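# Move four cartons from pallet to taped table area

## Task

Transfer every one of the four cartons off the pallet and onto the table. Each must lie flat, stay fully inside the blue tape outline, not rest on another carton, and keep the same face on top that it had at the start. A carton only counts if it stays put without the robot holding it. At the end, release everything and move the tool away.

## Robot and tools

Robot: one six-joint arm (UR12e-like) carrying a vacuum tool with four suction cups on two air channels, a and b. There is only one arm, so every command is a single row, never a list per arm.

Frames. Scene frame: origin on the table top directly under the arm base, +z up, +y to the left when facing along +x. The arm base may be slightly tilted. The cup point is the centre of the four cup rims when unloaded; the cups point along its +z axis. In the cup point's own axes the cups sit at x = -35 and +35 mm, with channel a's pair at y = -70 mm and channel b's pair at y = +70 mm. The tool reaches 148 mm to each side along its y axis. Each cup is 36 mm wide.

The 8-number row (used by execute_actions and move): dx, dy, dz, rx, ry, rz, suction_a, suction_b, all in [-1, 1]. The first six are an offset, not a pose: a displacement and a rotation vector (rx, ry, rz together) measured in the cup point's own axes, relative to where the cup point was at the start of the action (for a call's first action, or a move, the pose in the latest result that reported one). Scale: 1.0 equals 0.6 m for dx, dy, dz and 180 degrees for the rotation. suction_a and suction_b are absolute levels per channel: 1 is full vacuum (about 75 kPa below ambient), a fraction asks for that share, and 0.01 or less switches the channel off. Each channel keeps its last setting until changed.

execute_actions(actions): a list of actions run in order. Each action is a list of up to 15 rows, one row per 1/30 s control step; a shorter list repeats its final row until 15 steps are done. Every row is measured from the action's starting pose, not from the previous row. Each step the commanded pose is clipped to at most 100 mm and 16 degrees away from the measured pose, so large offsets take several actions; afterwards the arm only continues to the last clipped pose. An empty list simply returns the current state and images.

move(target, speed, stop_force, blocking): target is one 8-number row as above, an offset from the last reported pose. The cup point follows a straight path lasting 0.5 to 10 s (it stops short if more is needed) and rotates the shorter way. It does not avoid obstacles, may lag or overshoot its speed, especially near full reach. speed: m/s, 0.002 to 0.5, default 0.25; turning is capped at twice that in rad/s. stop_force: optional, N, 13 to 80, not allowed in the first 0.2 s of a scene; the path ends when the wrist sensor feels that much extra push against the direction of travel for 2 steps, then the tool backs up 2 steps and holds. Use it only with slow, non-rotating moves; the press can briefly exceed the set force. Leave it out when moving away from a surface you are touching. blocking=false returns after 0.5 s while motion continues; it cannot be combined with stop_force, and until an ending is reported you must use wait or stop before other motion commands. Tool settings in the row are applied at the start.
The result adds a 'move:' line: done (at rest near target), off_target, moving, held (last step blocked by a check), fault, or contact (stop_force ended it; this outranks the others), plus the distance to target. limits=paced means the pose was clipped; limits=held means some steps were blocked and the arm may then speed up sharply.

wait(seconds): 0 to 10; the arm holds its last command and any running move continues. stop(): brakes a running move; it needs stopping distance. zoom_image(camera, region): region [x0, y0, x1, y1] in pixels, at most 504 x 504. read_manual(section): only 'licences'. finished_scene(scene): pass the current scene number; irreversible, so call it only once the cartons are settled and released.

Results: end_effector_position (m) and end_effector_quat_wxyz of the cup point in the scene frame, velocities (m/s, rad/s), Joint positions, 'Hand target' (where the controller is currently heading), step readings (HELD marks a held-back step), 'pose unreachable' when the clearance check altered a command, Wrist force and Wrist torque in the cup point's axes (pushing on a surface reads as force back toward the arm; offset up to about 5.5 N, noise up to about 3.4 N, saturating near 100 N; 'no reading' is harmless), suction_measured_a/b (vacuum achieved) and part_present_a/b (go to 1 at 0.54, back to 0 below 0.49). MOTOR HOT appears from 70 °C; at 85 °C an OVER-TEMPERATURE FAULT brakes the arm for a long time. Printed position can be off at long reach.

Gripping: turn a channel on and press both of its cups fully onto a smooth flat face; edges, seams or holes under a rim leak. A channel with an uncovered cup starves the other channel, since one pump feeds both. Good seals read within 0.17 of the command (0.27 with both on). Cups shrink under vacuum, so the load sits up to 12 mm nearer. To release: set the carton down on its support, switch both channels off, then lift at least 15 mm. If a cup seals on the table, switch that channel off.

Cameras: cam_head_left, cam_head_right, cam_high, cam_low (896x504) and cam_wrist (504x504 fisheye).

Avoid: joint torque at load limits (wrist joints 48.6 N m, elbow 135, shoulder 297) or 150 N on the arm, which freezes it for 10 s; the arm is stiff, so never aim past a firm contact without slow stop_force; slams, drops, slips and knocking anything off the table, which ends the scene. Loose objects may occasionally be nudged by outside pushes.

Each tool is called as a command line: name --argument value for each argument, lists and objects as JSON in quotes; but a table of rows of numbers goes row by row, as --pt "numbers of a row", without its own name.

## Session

execute_actions --actions '[]'

Scene clock: 0.00 s.
end_effector_position=(+0.6284, +0.0145, +0.4846) suction_measured_a=0.01 part_present_a=0 suction_measured_b=0.01 part_present_b=0 end_effector_quat_wxyz=(+0.000, +0.699, +0.715, +0.001) end_effector_velocity=(-0.000, +0.001, -0.001) end_effector_angular_velocity=(+0.000, +0.001, +0.001)
Joint positions: [-0.28  -1.703  1.857 -1.726 -1.571 -1.851]
Joint velocities: [ 0.001 -0.     0.001 -0.     0.     0.   ]
Motor temperatures (°C, as the motors report them): [23 19 21 31 29 28]
Wrist force (N, on the end effector, along its own x y z axes, offset not removed): no reading
Wrist torque (N m, same axes, about the end effector's origin, offset not removed): no reading
Hand target: +0.628, +0.014, +0.485; +0.000, +0.699, +0.715, +0.001

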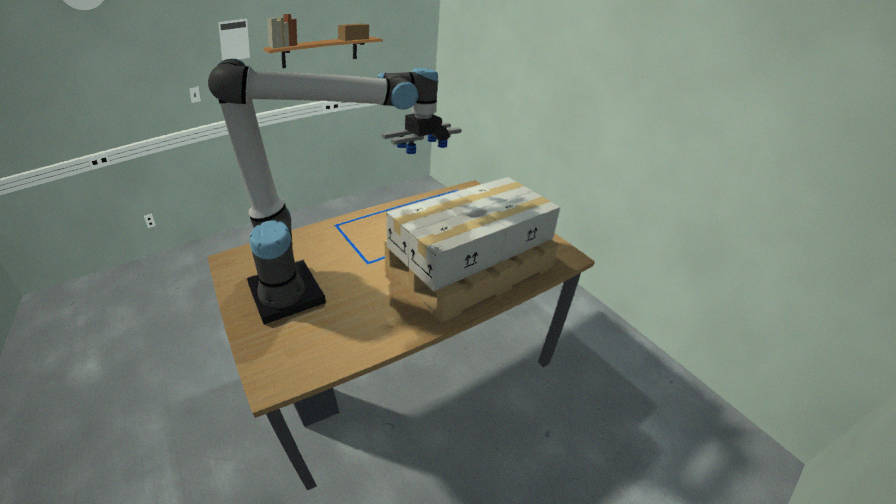

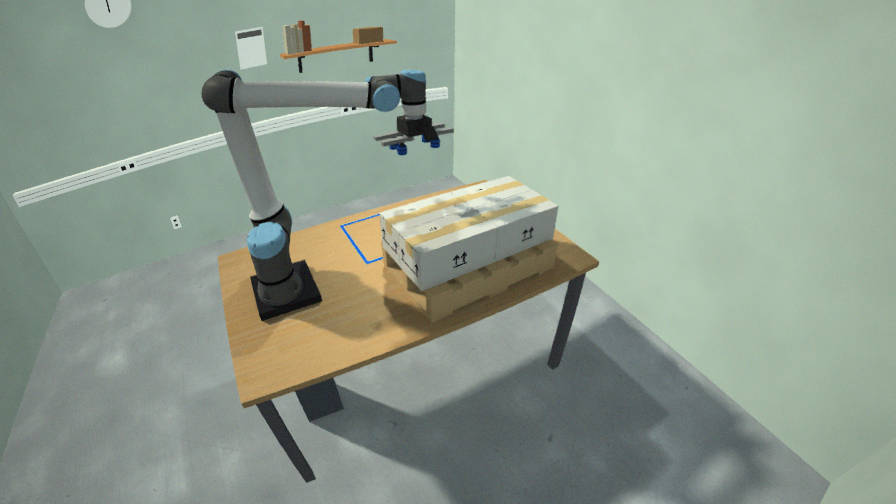

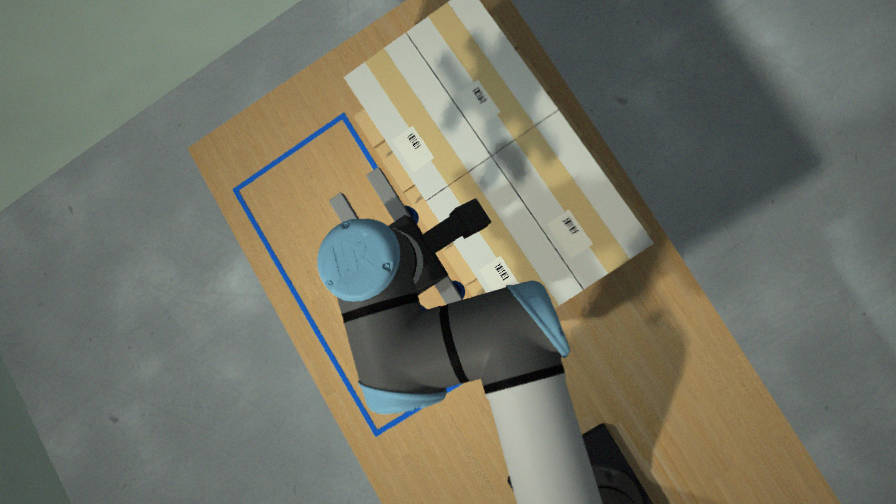

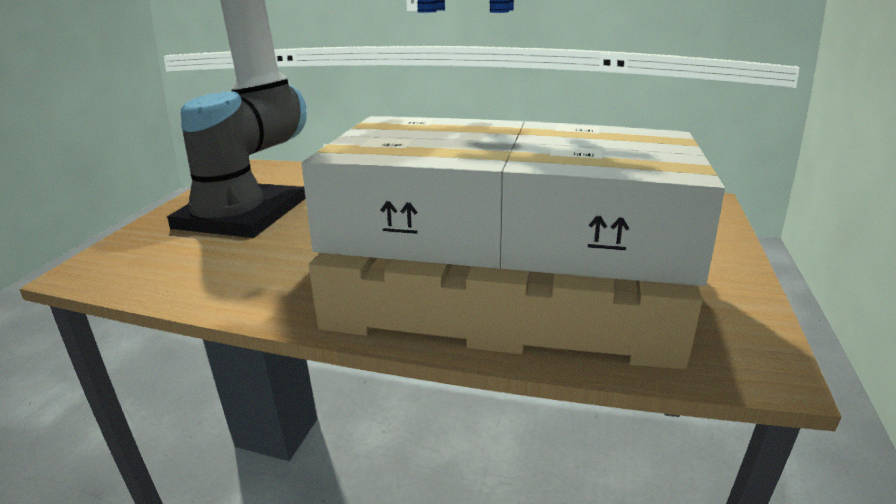

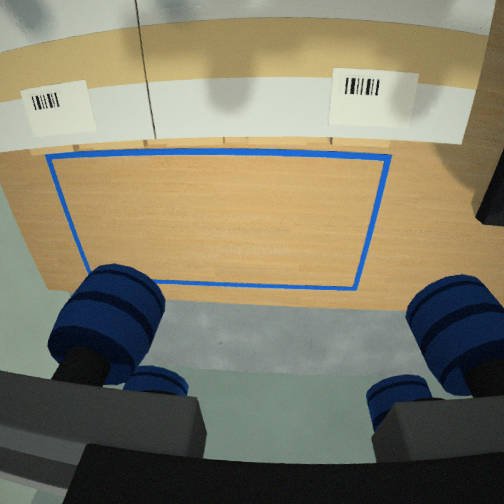

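move --target '[-0.2375,-0.07,0.27,0,0,0,0,0]' --speed 0.35

Scene clock: 13.07 s.
end_effector_position=(+0.5898, -0.1285, +0.3227) suction_measured_a=0.01 part_present_a=0 suction_measured_b=0.01 part_present_b=0 end_effector_quat_wxyz=(+0.000, +0.699, +0.715, +0.000) end_effector_velocity=(-0.000, -0.002, -0.002) end_effector_angular_velocity=(+0.001, -0.001, +0.000)
Joint positions: [-0.53  -1.661  2.118 -2.029 -1.571 -2.101]
Joint velocities: [-0.003  0.002  0.003 -0.005  0.001 -0.004]
Motor temperatures (°C, as the motors report them): [23 19 21 31 29 28]
Wrist force (N, on the end effector, along its own x y z axes, offset not removed): [-0.9 -0.6 -1.6]
Wrist torque (N m, same axes, about the end effector's origin, offset not removed): [-0.04 -0.01 0.12]
Hand target: +0.590, -0.129, +0.322; +0.000, +0.699, +0.715, +0.001
Off the commanded pose: 0.001 m, 0 deg.
move: done

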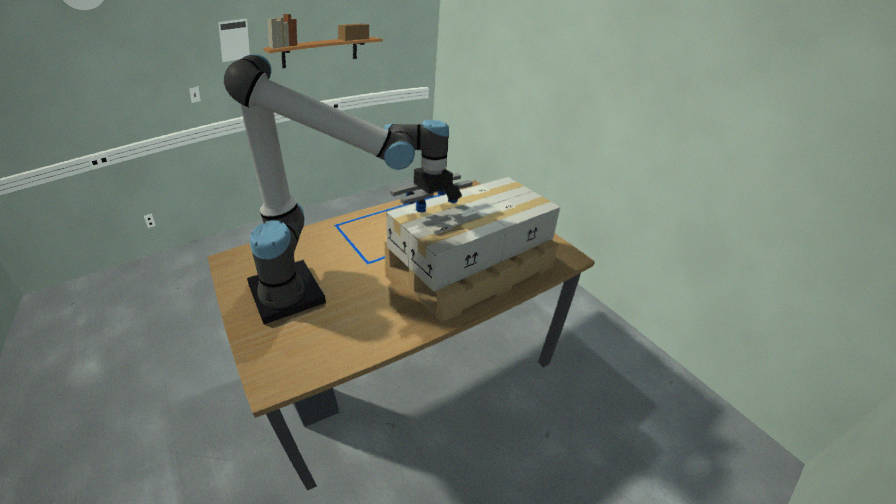

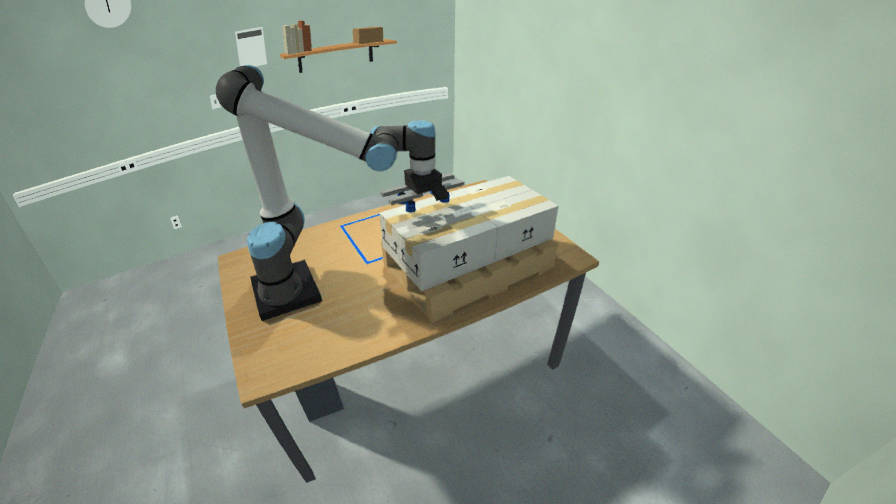

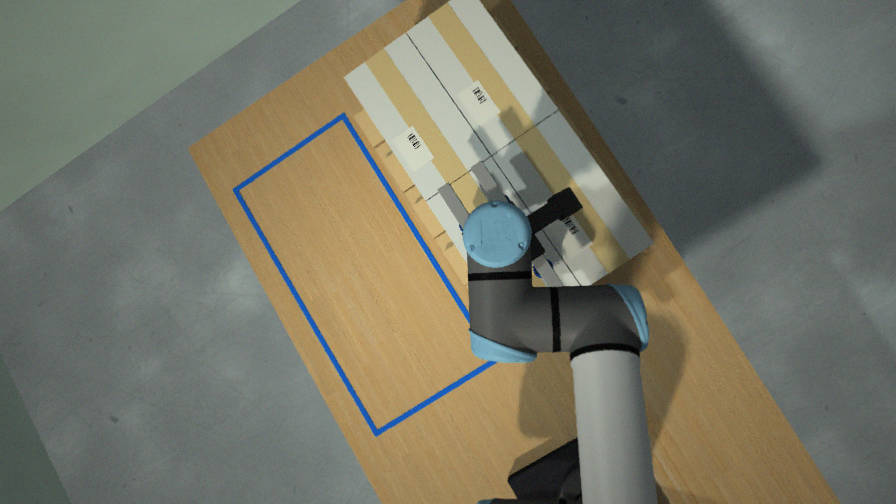

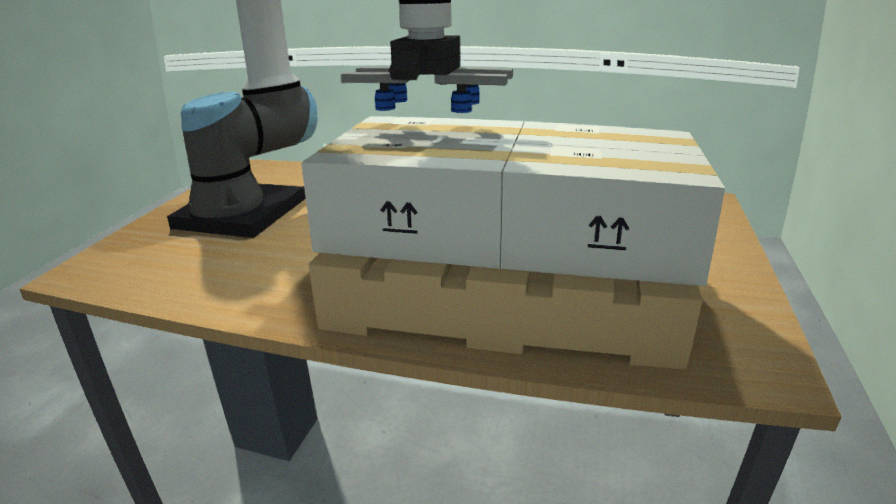

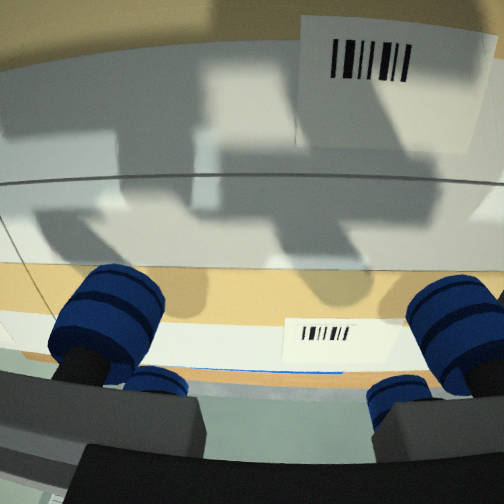

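move --target '[0.004,-0.008,0.09,0,0,-0.008,0,0]' --speed 0.06 --stop_force 25

Scene clock: 25.37 s.
end_effector_position=(+0.5853, -0.1264, +0.2740) suction_measured_a=0.01 part_present_a=0 suction_measured_b=0.01 part_present_b=0 end_effector_quat_wxyz=(+0.000, +0.691, +0.723, +0.000) end_effector_velocity=(+0.001, -0.001, +0.003) end_effector_angular_velocity=(-0.000, -0.002, -0.002)
Joint positions: [-0.531 -1.623  2.181 -2.13  -1.571 -2.124]
Joint velocities: [-0.001 -0.003 -0.004  0.005  0.001  0.002]
Motor temperatures (°C, as the motors report them): [23 19 21 31 29 28]
Wrist force (N, on the end effector, along its own x y z axes, offset not removed): [-0.6 3.2 -28.7]
Wrist torque (N m, same axes, about the end effector's origin, offset not removed): [0.09 -0.06 0.20]
Hand target: +0.585, -0.126, +0.274; +0.000, +0.691, +0.723, +0.001
Off the commanded pose: 0.005 m, 0 deg.
move: contact

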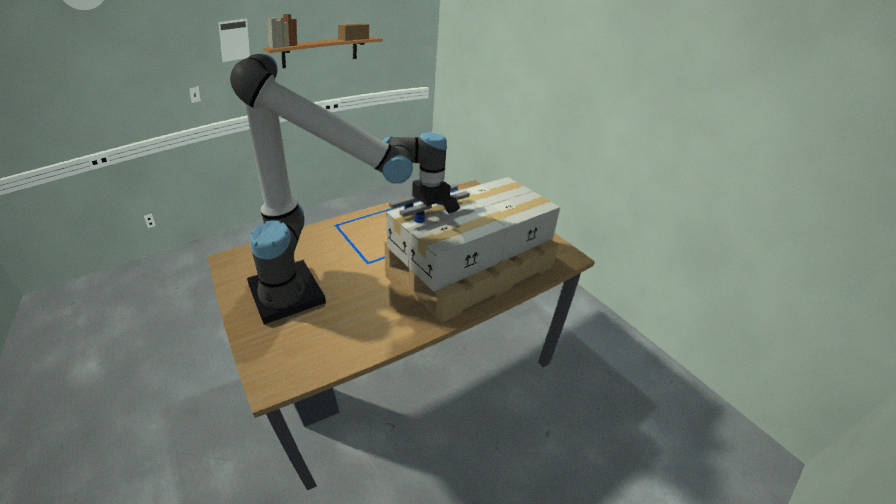

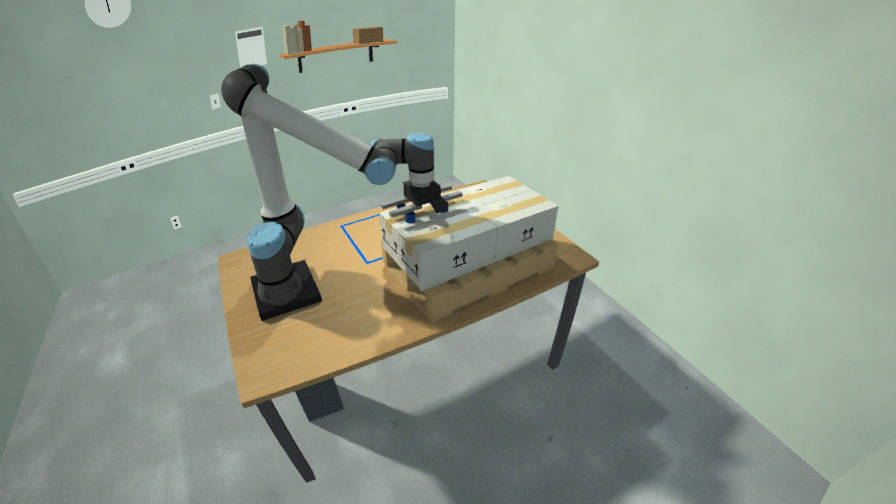

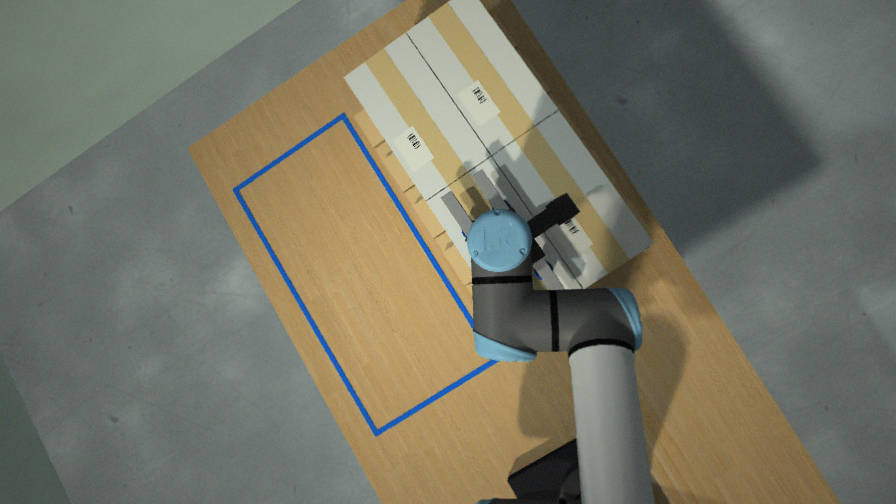

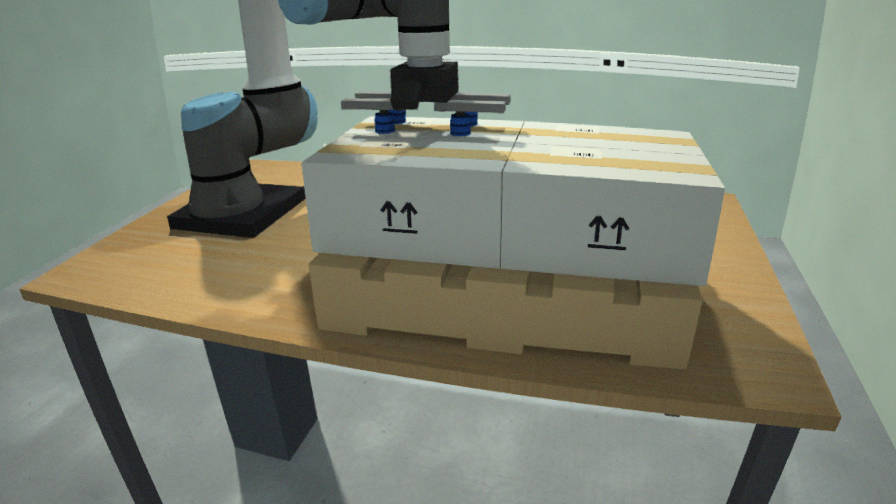

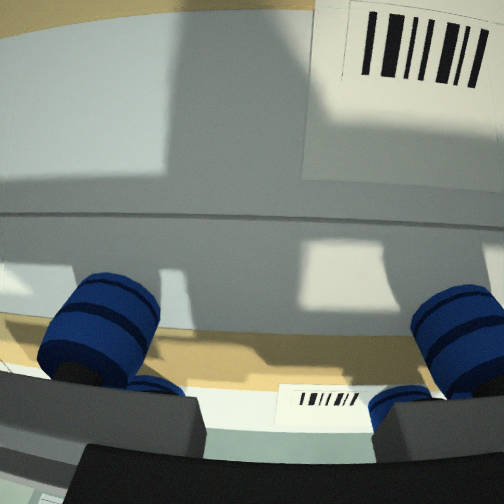

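execute_actions --actions '[[[0,0,0,0,0,0,1,1]],[[0,0,0,0,0,0,1,1]]]'

move --target '[0,0,-0.29,0,0,0,1,1]' --speed 0.3

Scene clock: 32.03 s.
end_effector_position=(+0.5853, -0.1263, +0.2740) suction_measured_a=0.73 part_present_a=1 suction_measured_b=0.73 part_present_b=1 end_effector_quat_wxyz=(+0.000, +0.691, +0.723, +0.000) end_effector_velocity=(-0.001, +0.001, -0.001) end_effector_angular_velocity=(+0.001, +0.002, +0.002)
Joint positions: [-0.531 -1.623  2.181 -2.13  -1.571 -2.124]
Joint velocities: [ 0.002  0.     0.002  0.    -0.    -0.   ]
Motor temperatures (°C, as the motors report them): [23 19 21 31 29 28]
Wrist force (N, on the end effector, along its own x y z axes, offset not removed): [0.3 -0.3 21.6]
Wrist torque (N m, same axes, about the end effector's origin, offset not removed): [-0.32 -0.30 0.07]
Hand target: +0.585, -0.126, +0.274; +0.000, +0.691, +0.723, +0.000
Off the commanded pose: 0.000 m, 0 deg.
Step readings (end_effector_position; steps 1 to 15: 1st action; 16 to 30: 2nd action):
0: (+0.5854, -0.1264, +0.2744)
1: (+0.5854, -0.1264, +0.2744)
2: (+0.5854, -0.1264, +0.2744)
4: (+0.5853, -0.1264, +0.2743)
8: (+0.5852, -0.1263, +0.2740)
15: (+0.5853, -0.1263, +0.2740)
16: (+0.5853, -0.1263, +0.2740)
17: (+0.5853, -0.1263, +0.2740)
19: (+0.5853, -0.1263, +0.2740)
23: (+0.5853, -0.1263, +0.2740)
30: end_effector_position above

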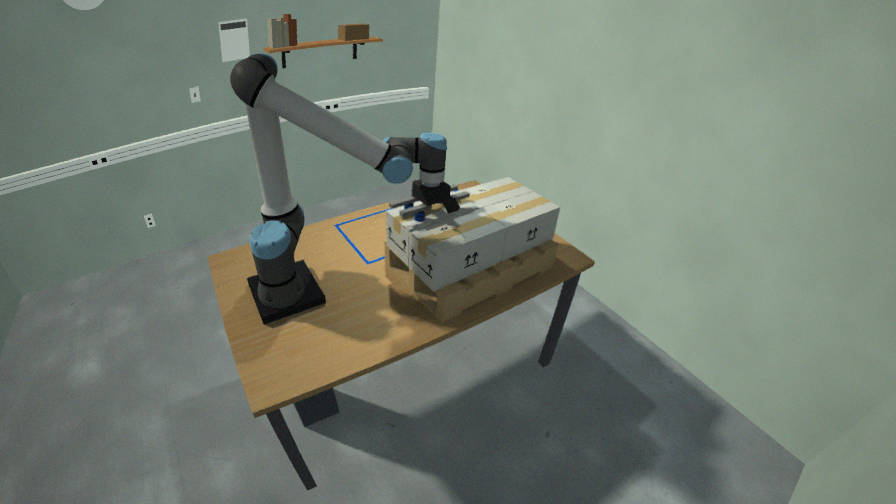

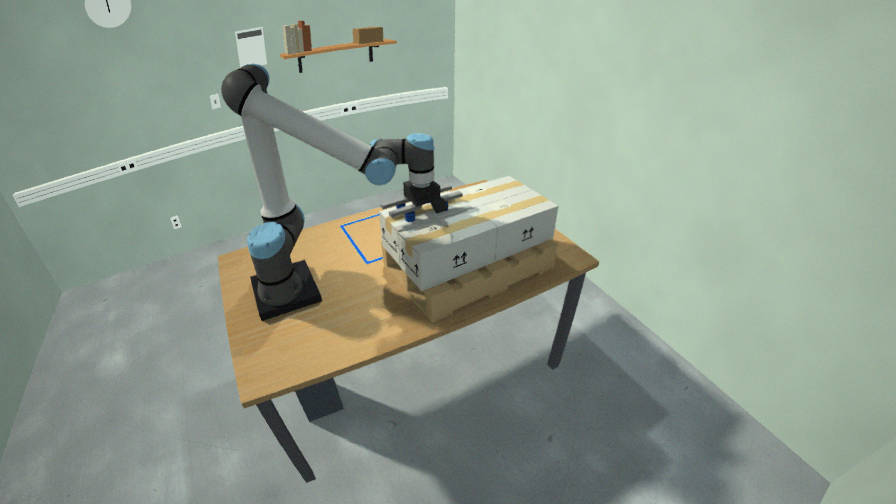

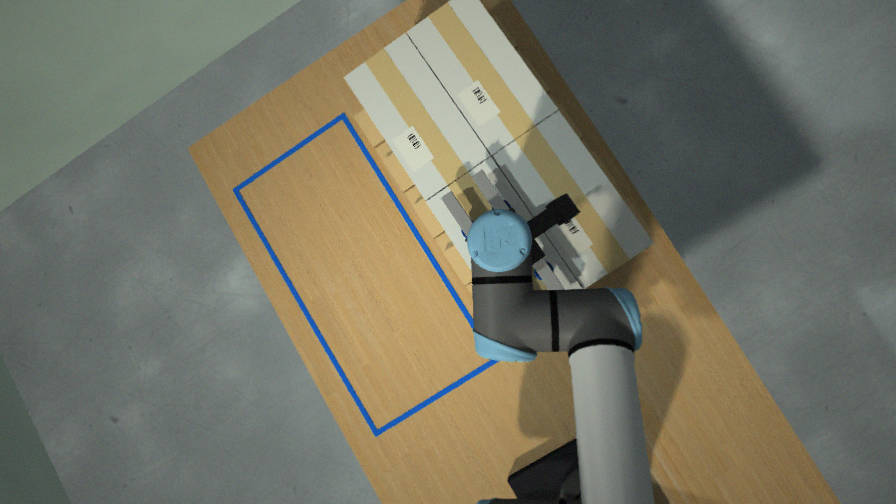

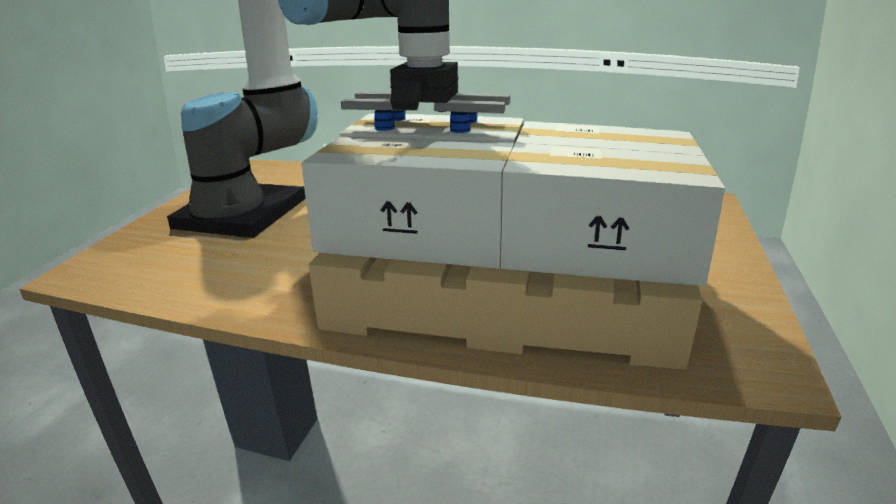

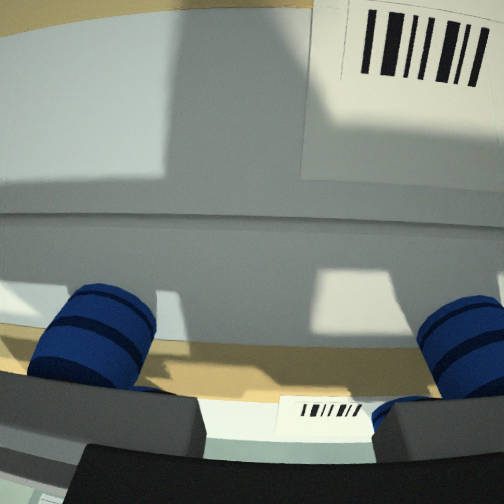

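Scene clock: 33.33 s.
end_effector_position=(+0.5853, -0.1264, +0.4476) suction_measured_a=0.76 part_present_a=1 suction_measured_b=0.76 part_present_b=1 end_effector_quat_wxyz=(+0.000, +0.691, +0.723, +0.001) end_effector_velocity=(+0.000, +0.001, +0.003) end_effector_angular_velocity=(-0.000, +0.001, +0.001)
Joint positions: [-0.531 -1.744  1.957 -1.784 -1.571 -2.124]
Joint velocities: [ 0.001 -0.    -0.005  0.005 -0.    -0.   ]
Motor temperatures (°C, as the motors report them): [23 19 21 31 29 28]
Wrist force (N, on the end effector, along its own x y z axes, offset not removed): [1.3 -3.0 20.2]
Wrist torque (N m, same axes, about the end effector's origin, offset not removed): [-0.81 -0.39 0.15]
Hand target: +0.585, -0.127, +0.448; +0.000, +0.691, +0.723, +0.000
Off the commanded pose: 0.000 m, 0 deg.
move: done

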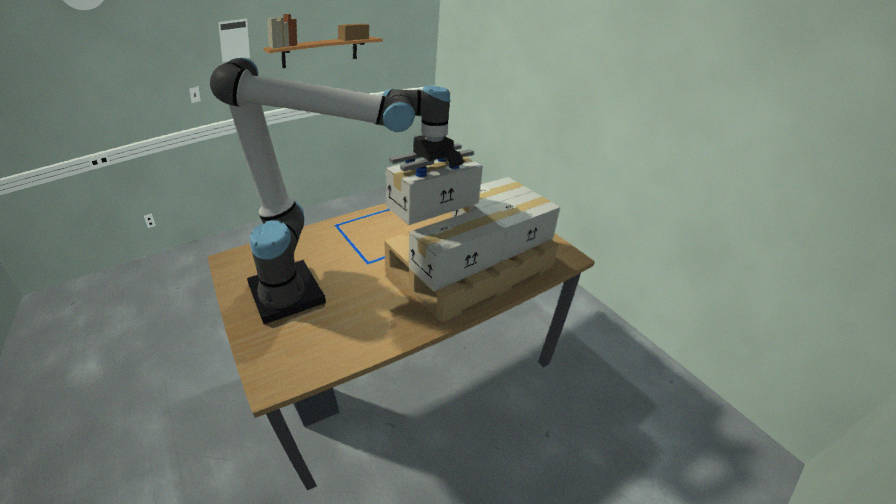

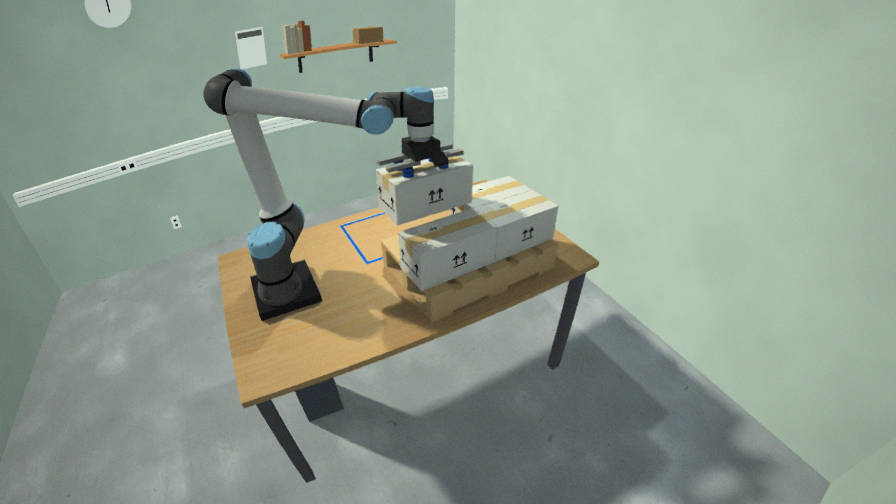

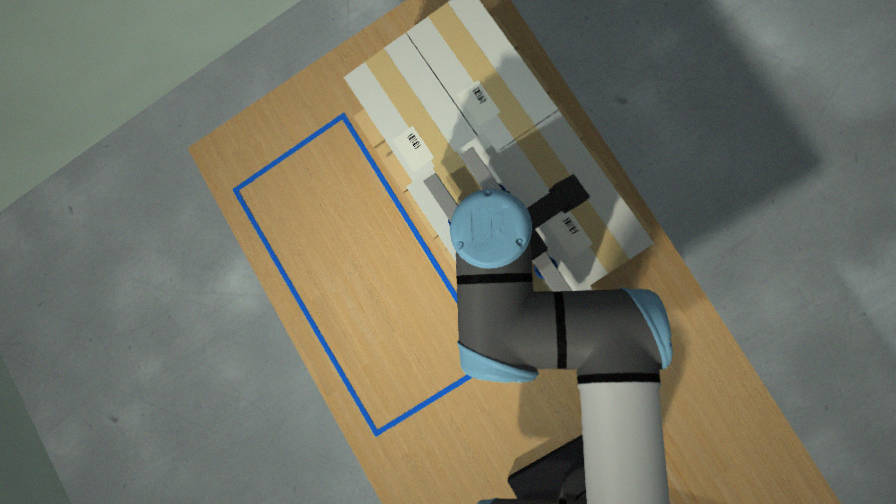

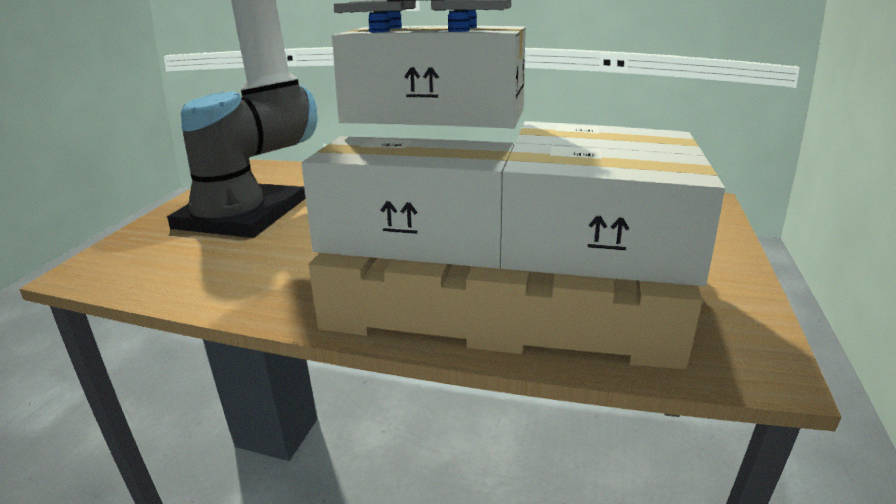

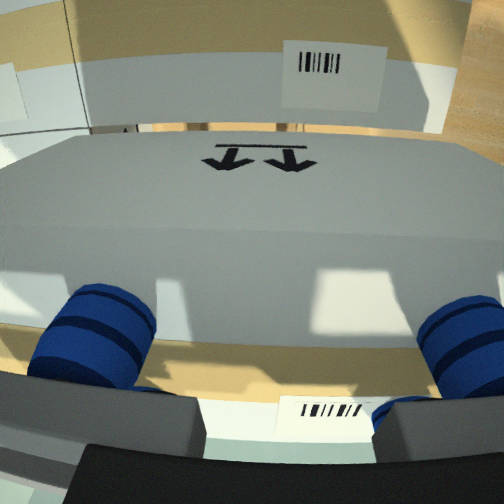

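move --target '[0.546,-0.149,0,0,0,0.505,1,1]' --speed 0.5

move --target '[0,0,0.485,0,0,0,1,1]' --speed 0.28

Scene clock: 49.27 s.
end_effector_position=(+0.4809, +0.1962, +0.4478) suction_measured_a=0.76 part_present_a=1 suction_measured_b=0.76 part_present_b=1 end_effector_quat_wxyz=(-0.001, +1.000, +0.016, +0.001) end_effector_velocity=(-0.000, +0.002, -0.000) end_effector_angular_velocity=(-0.004, +0.002, -0.017)
Joint positions: [ 0.022 -1.892  2.066 -1.745 -1.57   0.013]
Joint velocities: [ 0.007  0.003 -0.002  0.001 -0.004  0.024]
Motor temperatures (°C, as the motors report them): [23 19 21 31 29 28]
Wrist force (N, on the end effector, along its own x y z axes, offset not removed): [0.3 -1.2 20.7]
Wrist torque (N m, same axes, about the end effector's origin, offset not removed): [-0.54 -0.27 0.07]
Hand target: +0.481, +0.196, +0.448; -0.000, +1.000, +0.015, +0.001
Off the commanded pose: 0.001 m, 0 deg.
move: done

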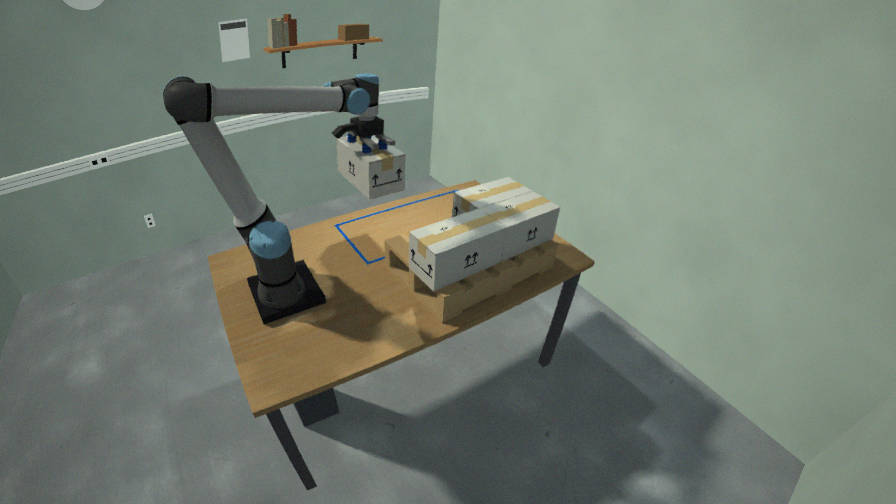

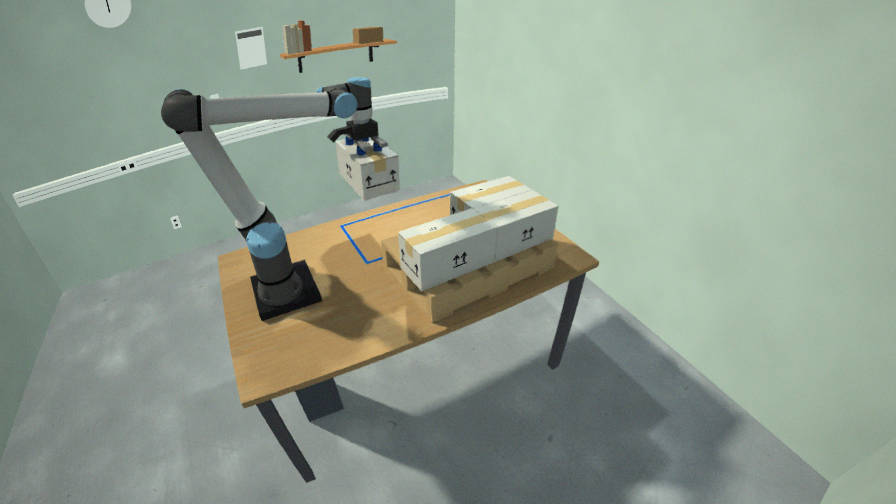

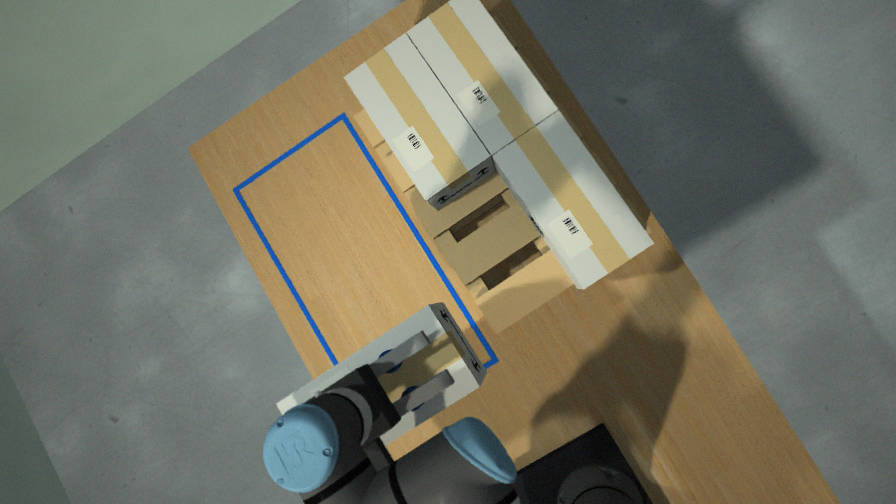

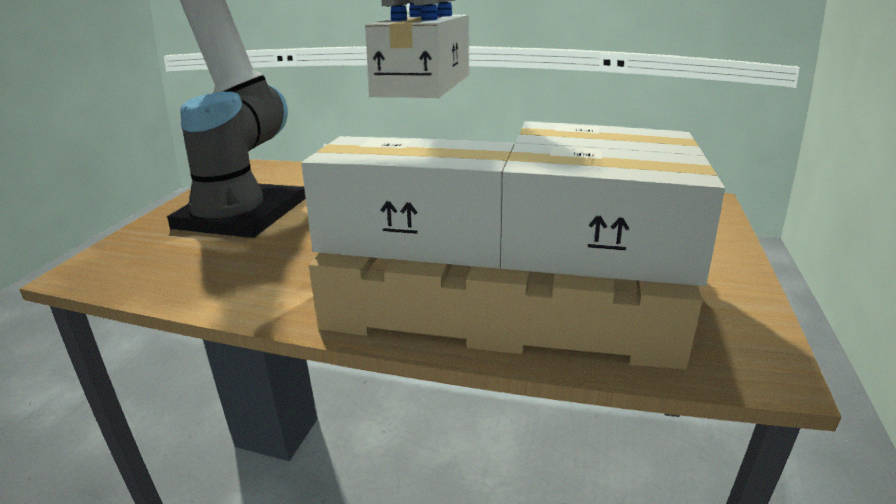

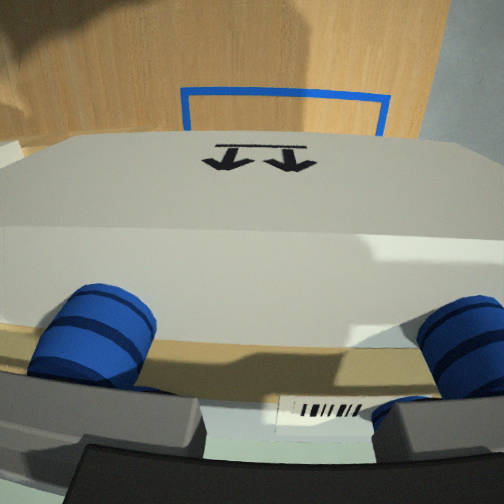

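Scene clock: 51.07 s.
end_effector_position=(+0.4808, +0.1966, +0.1573) suction_measured_a=0.76 part_present_a=1 suction_measured_b=0.76 part_present_b=1 end_effector_quat_wxyz=(-0.001, +1.000, +0.016, +0.001) end_effector_velocity=(+0.000, +0.001, -0.002) end_effector_angular_velocity=(+0.000, -0.001, +0.001)
Joint positions: [ 0.023 -1.6    2.426 -2.398 -1.57   0.013]
Joint velocities: [ 0.001  0.005  0.002 -0.008  0.     0.   ]
Motor temperatures (°C, as the motors report them): [23 19 21 31 29 28]
Wrist force (N, on the end effector, along its own x y z axes, offset not removed): [2.2 -2.3 23.2]
Wrist torque (N m, same axes, about the end effector's origin, offset not removed): [-0.64 -0.52 0.06]
Hand target: +0.481, +0.197, +0.157; -0.001, +1.000, +0.016, +0.001
Off the commanded pose: 0.001 m, 0 deg.
move: done

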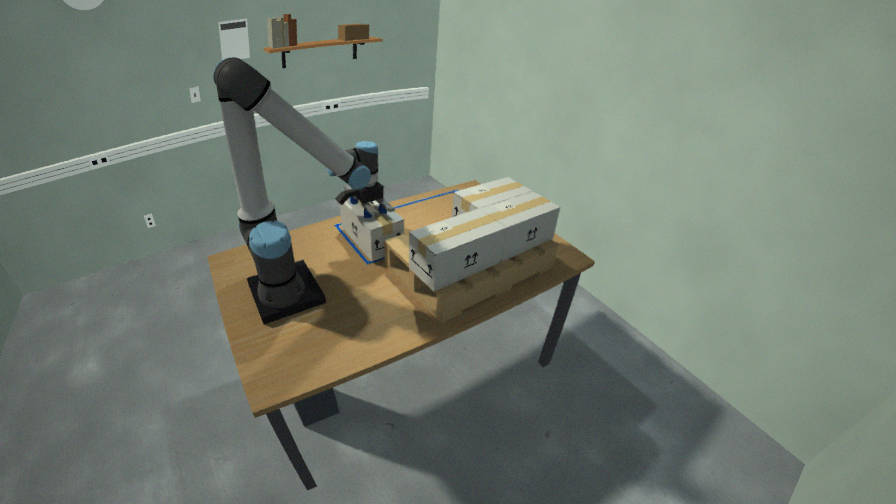

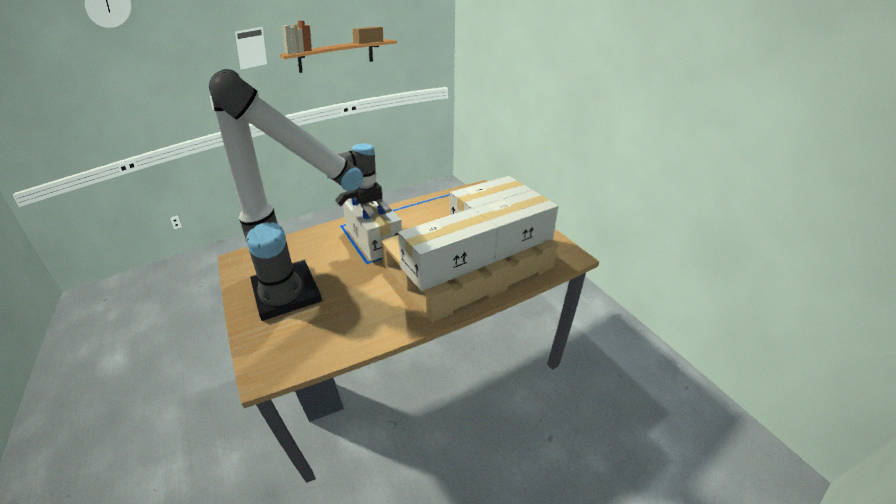

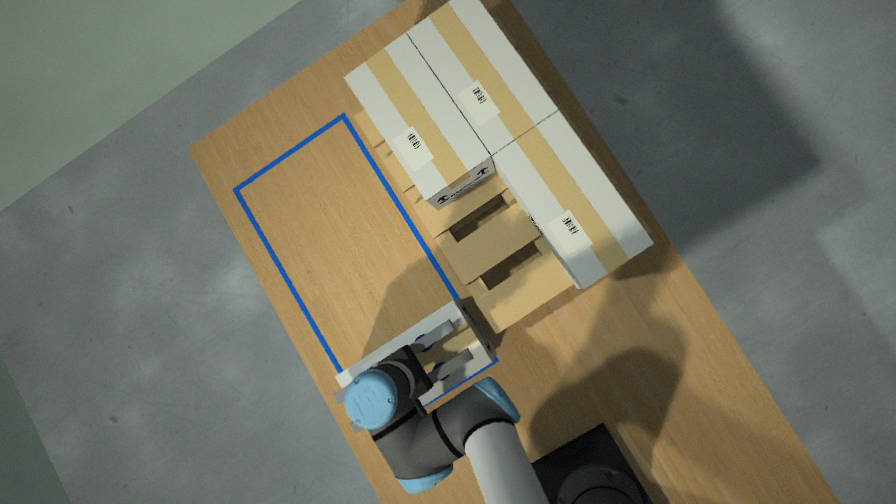

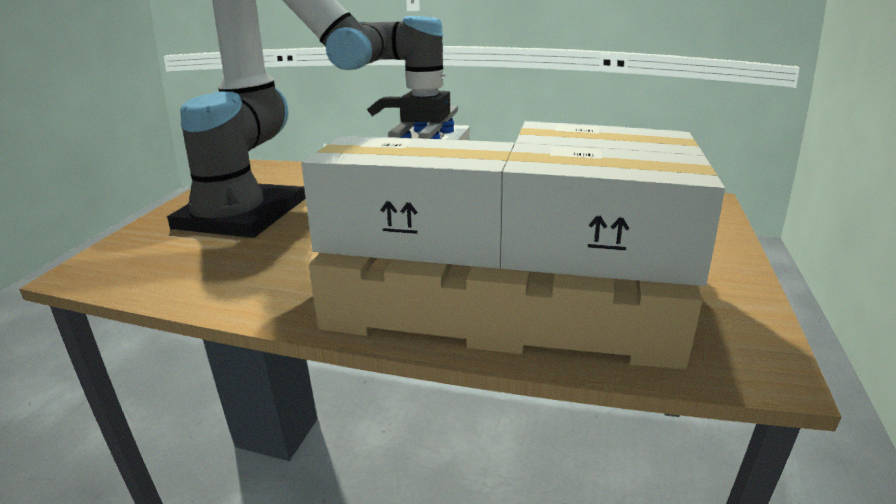

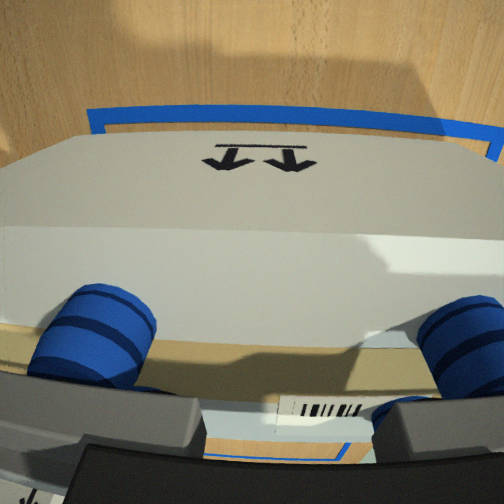

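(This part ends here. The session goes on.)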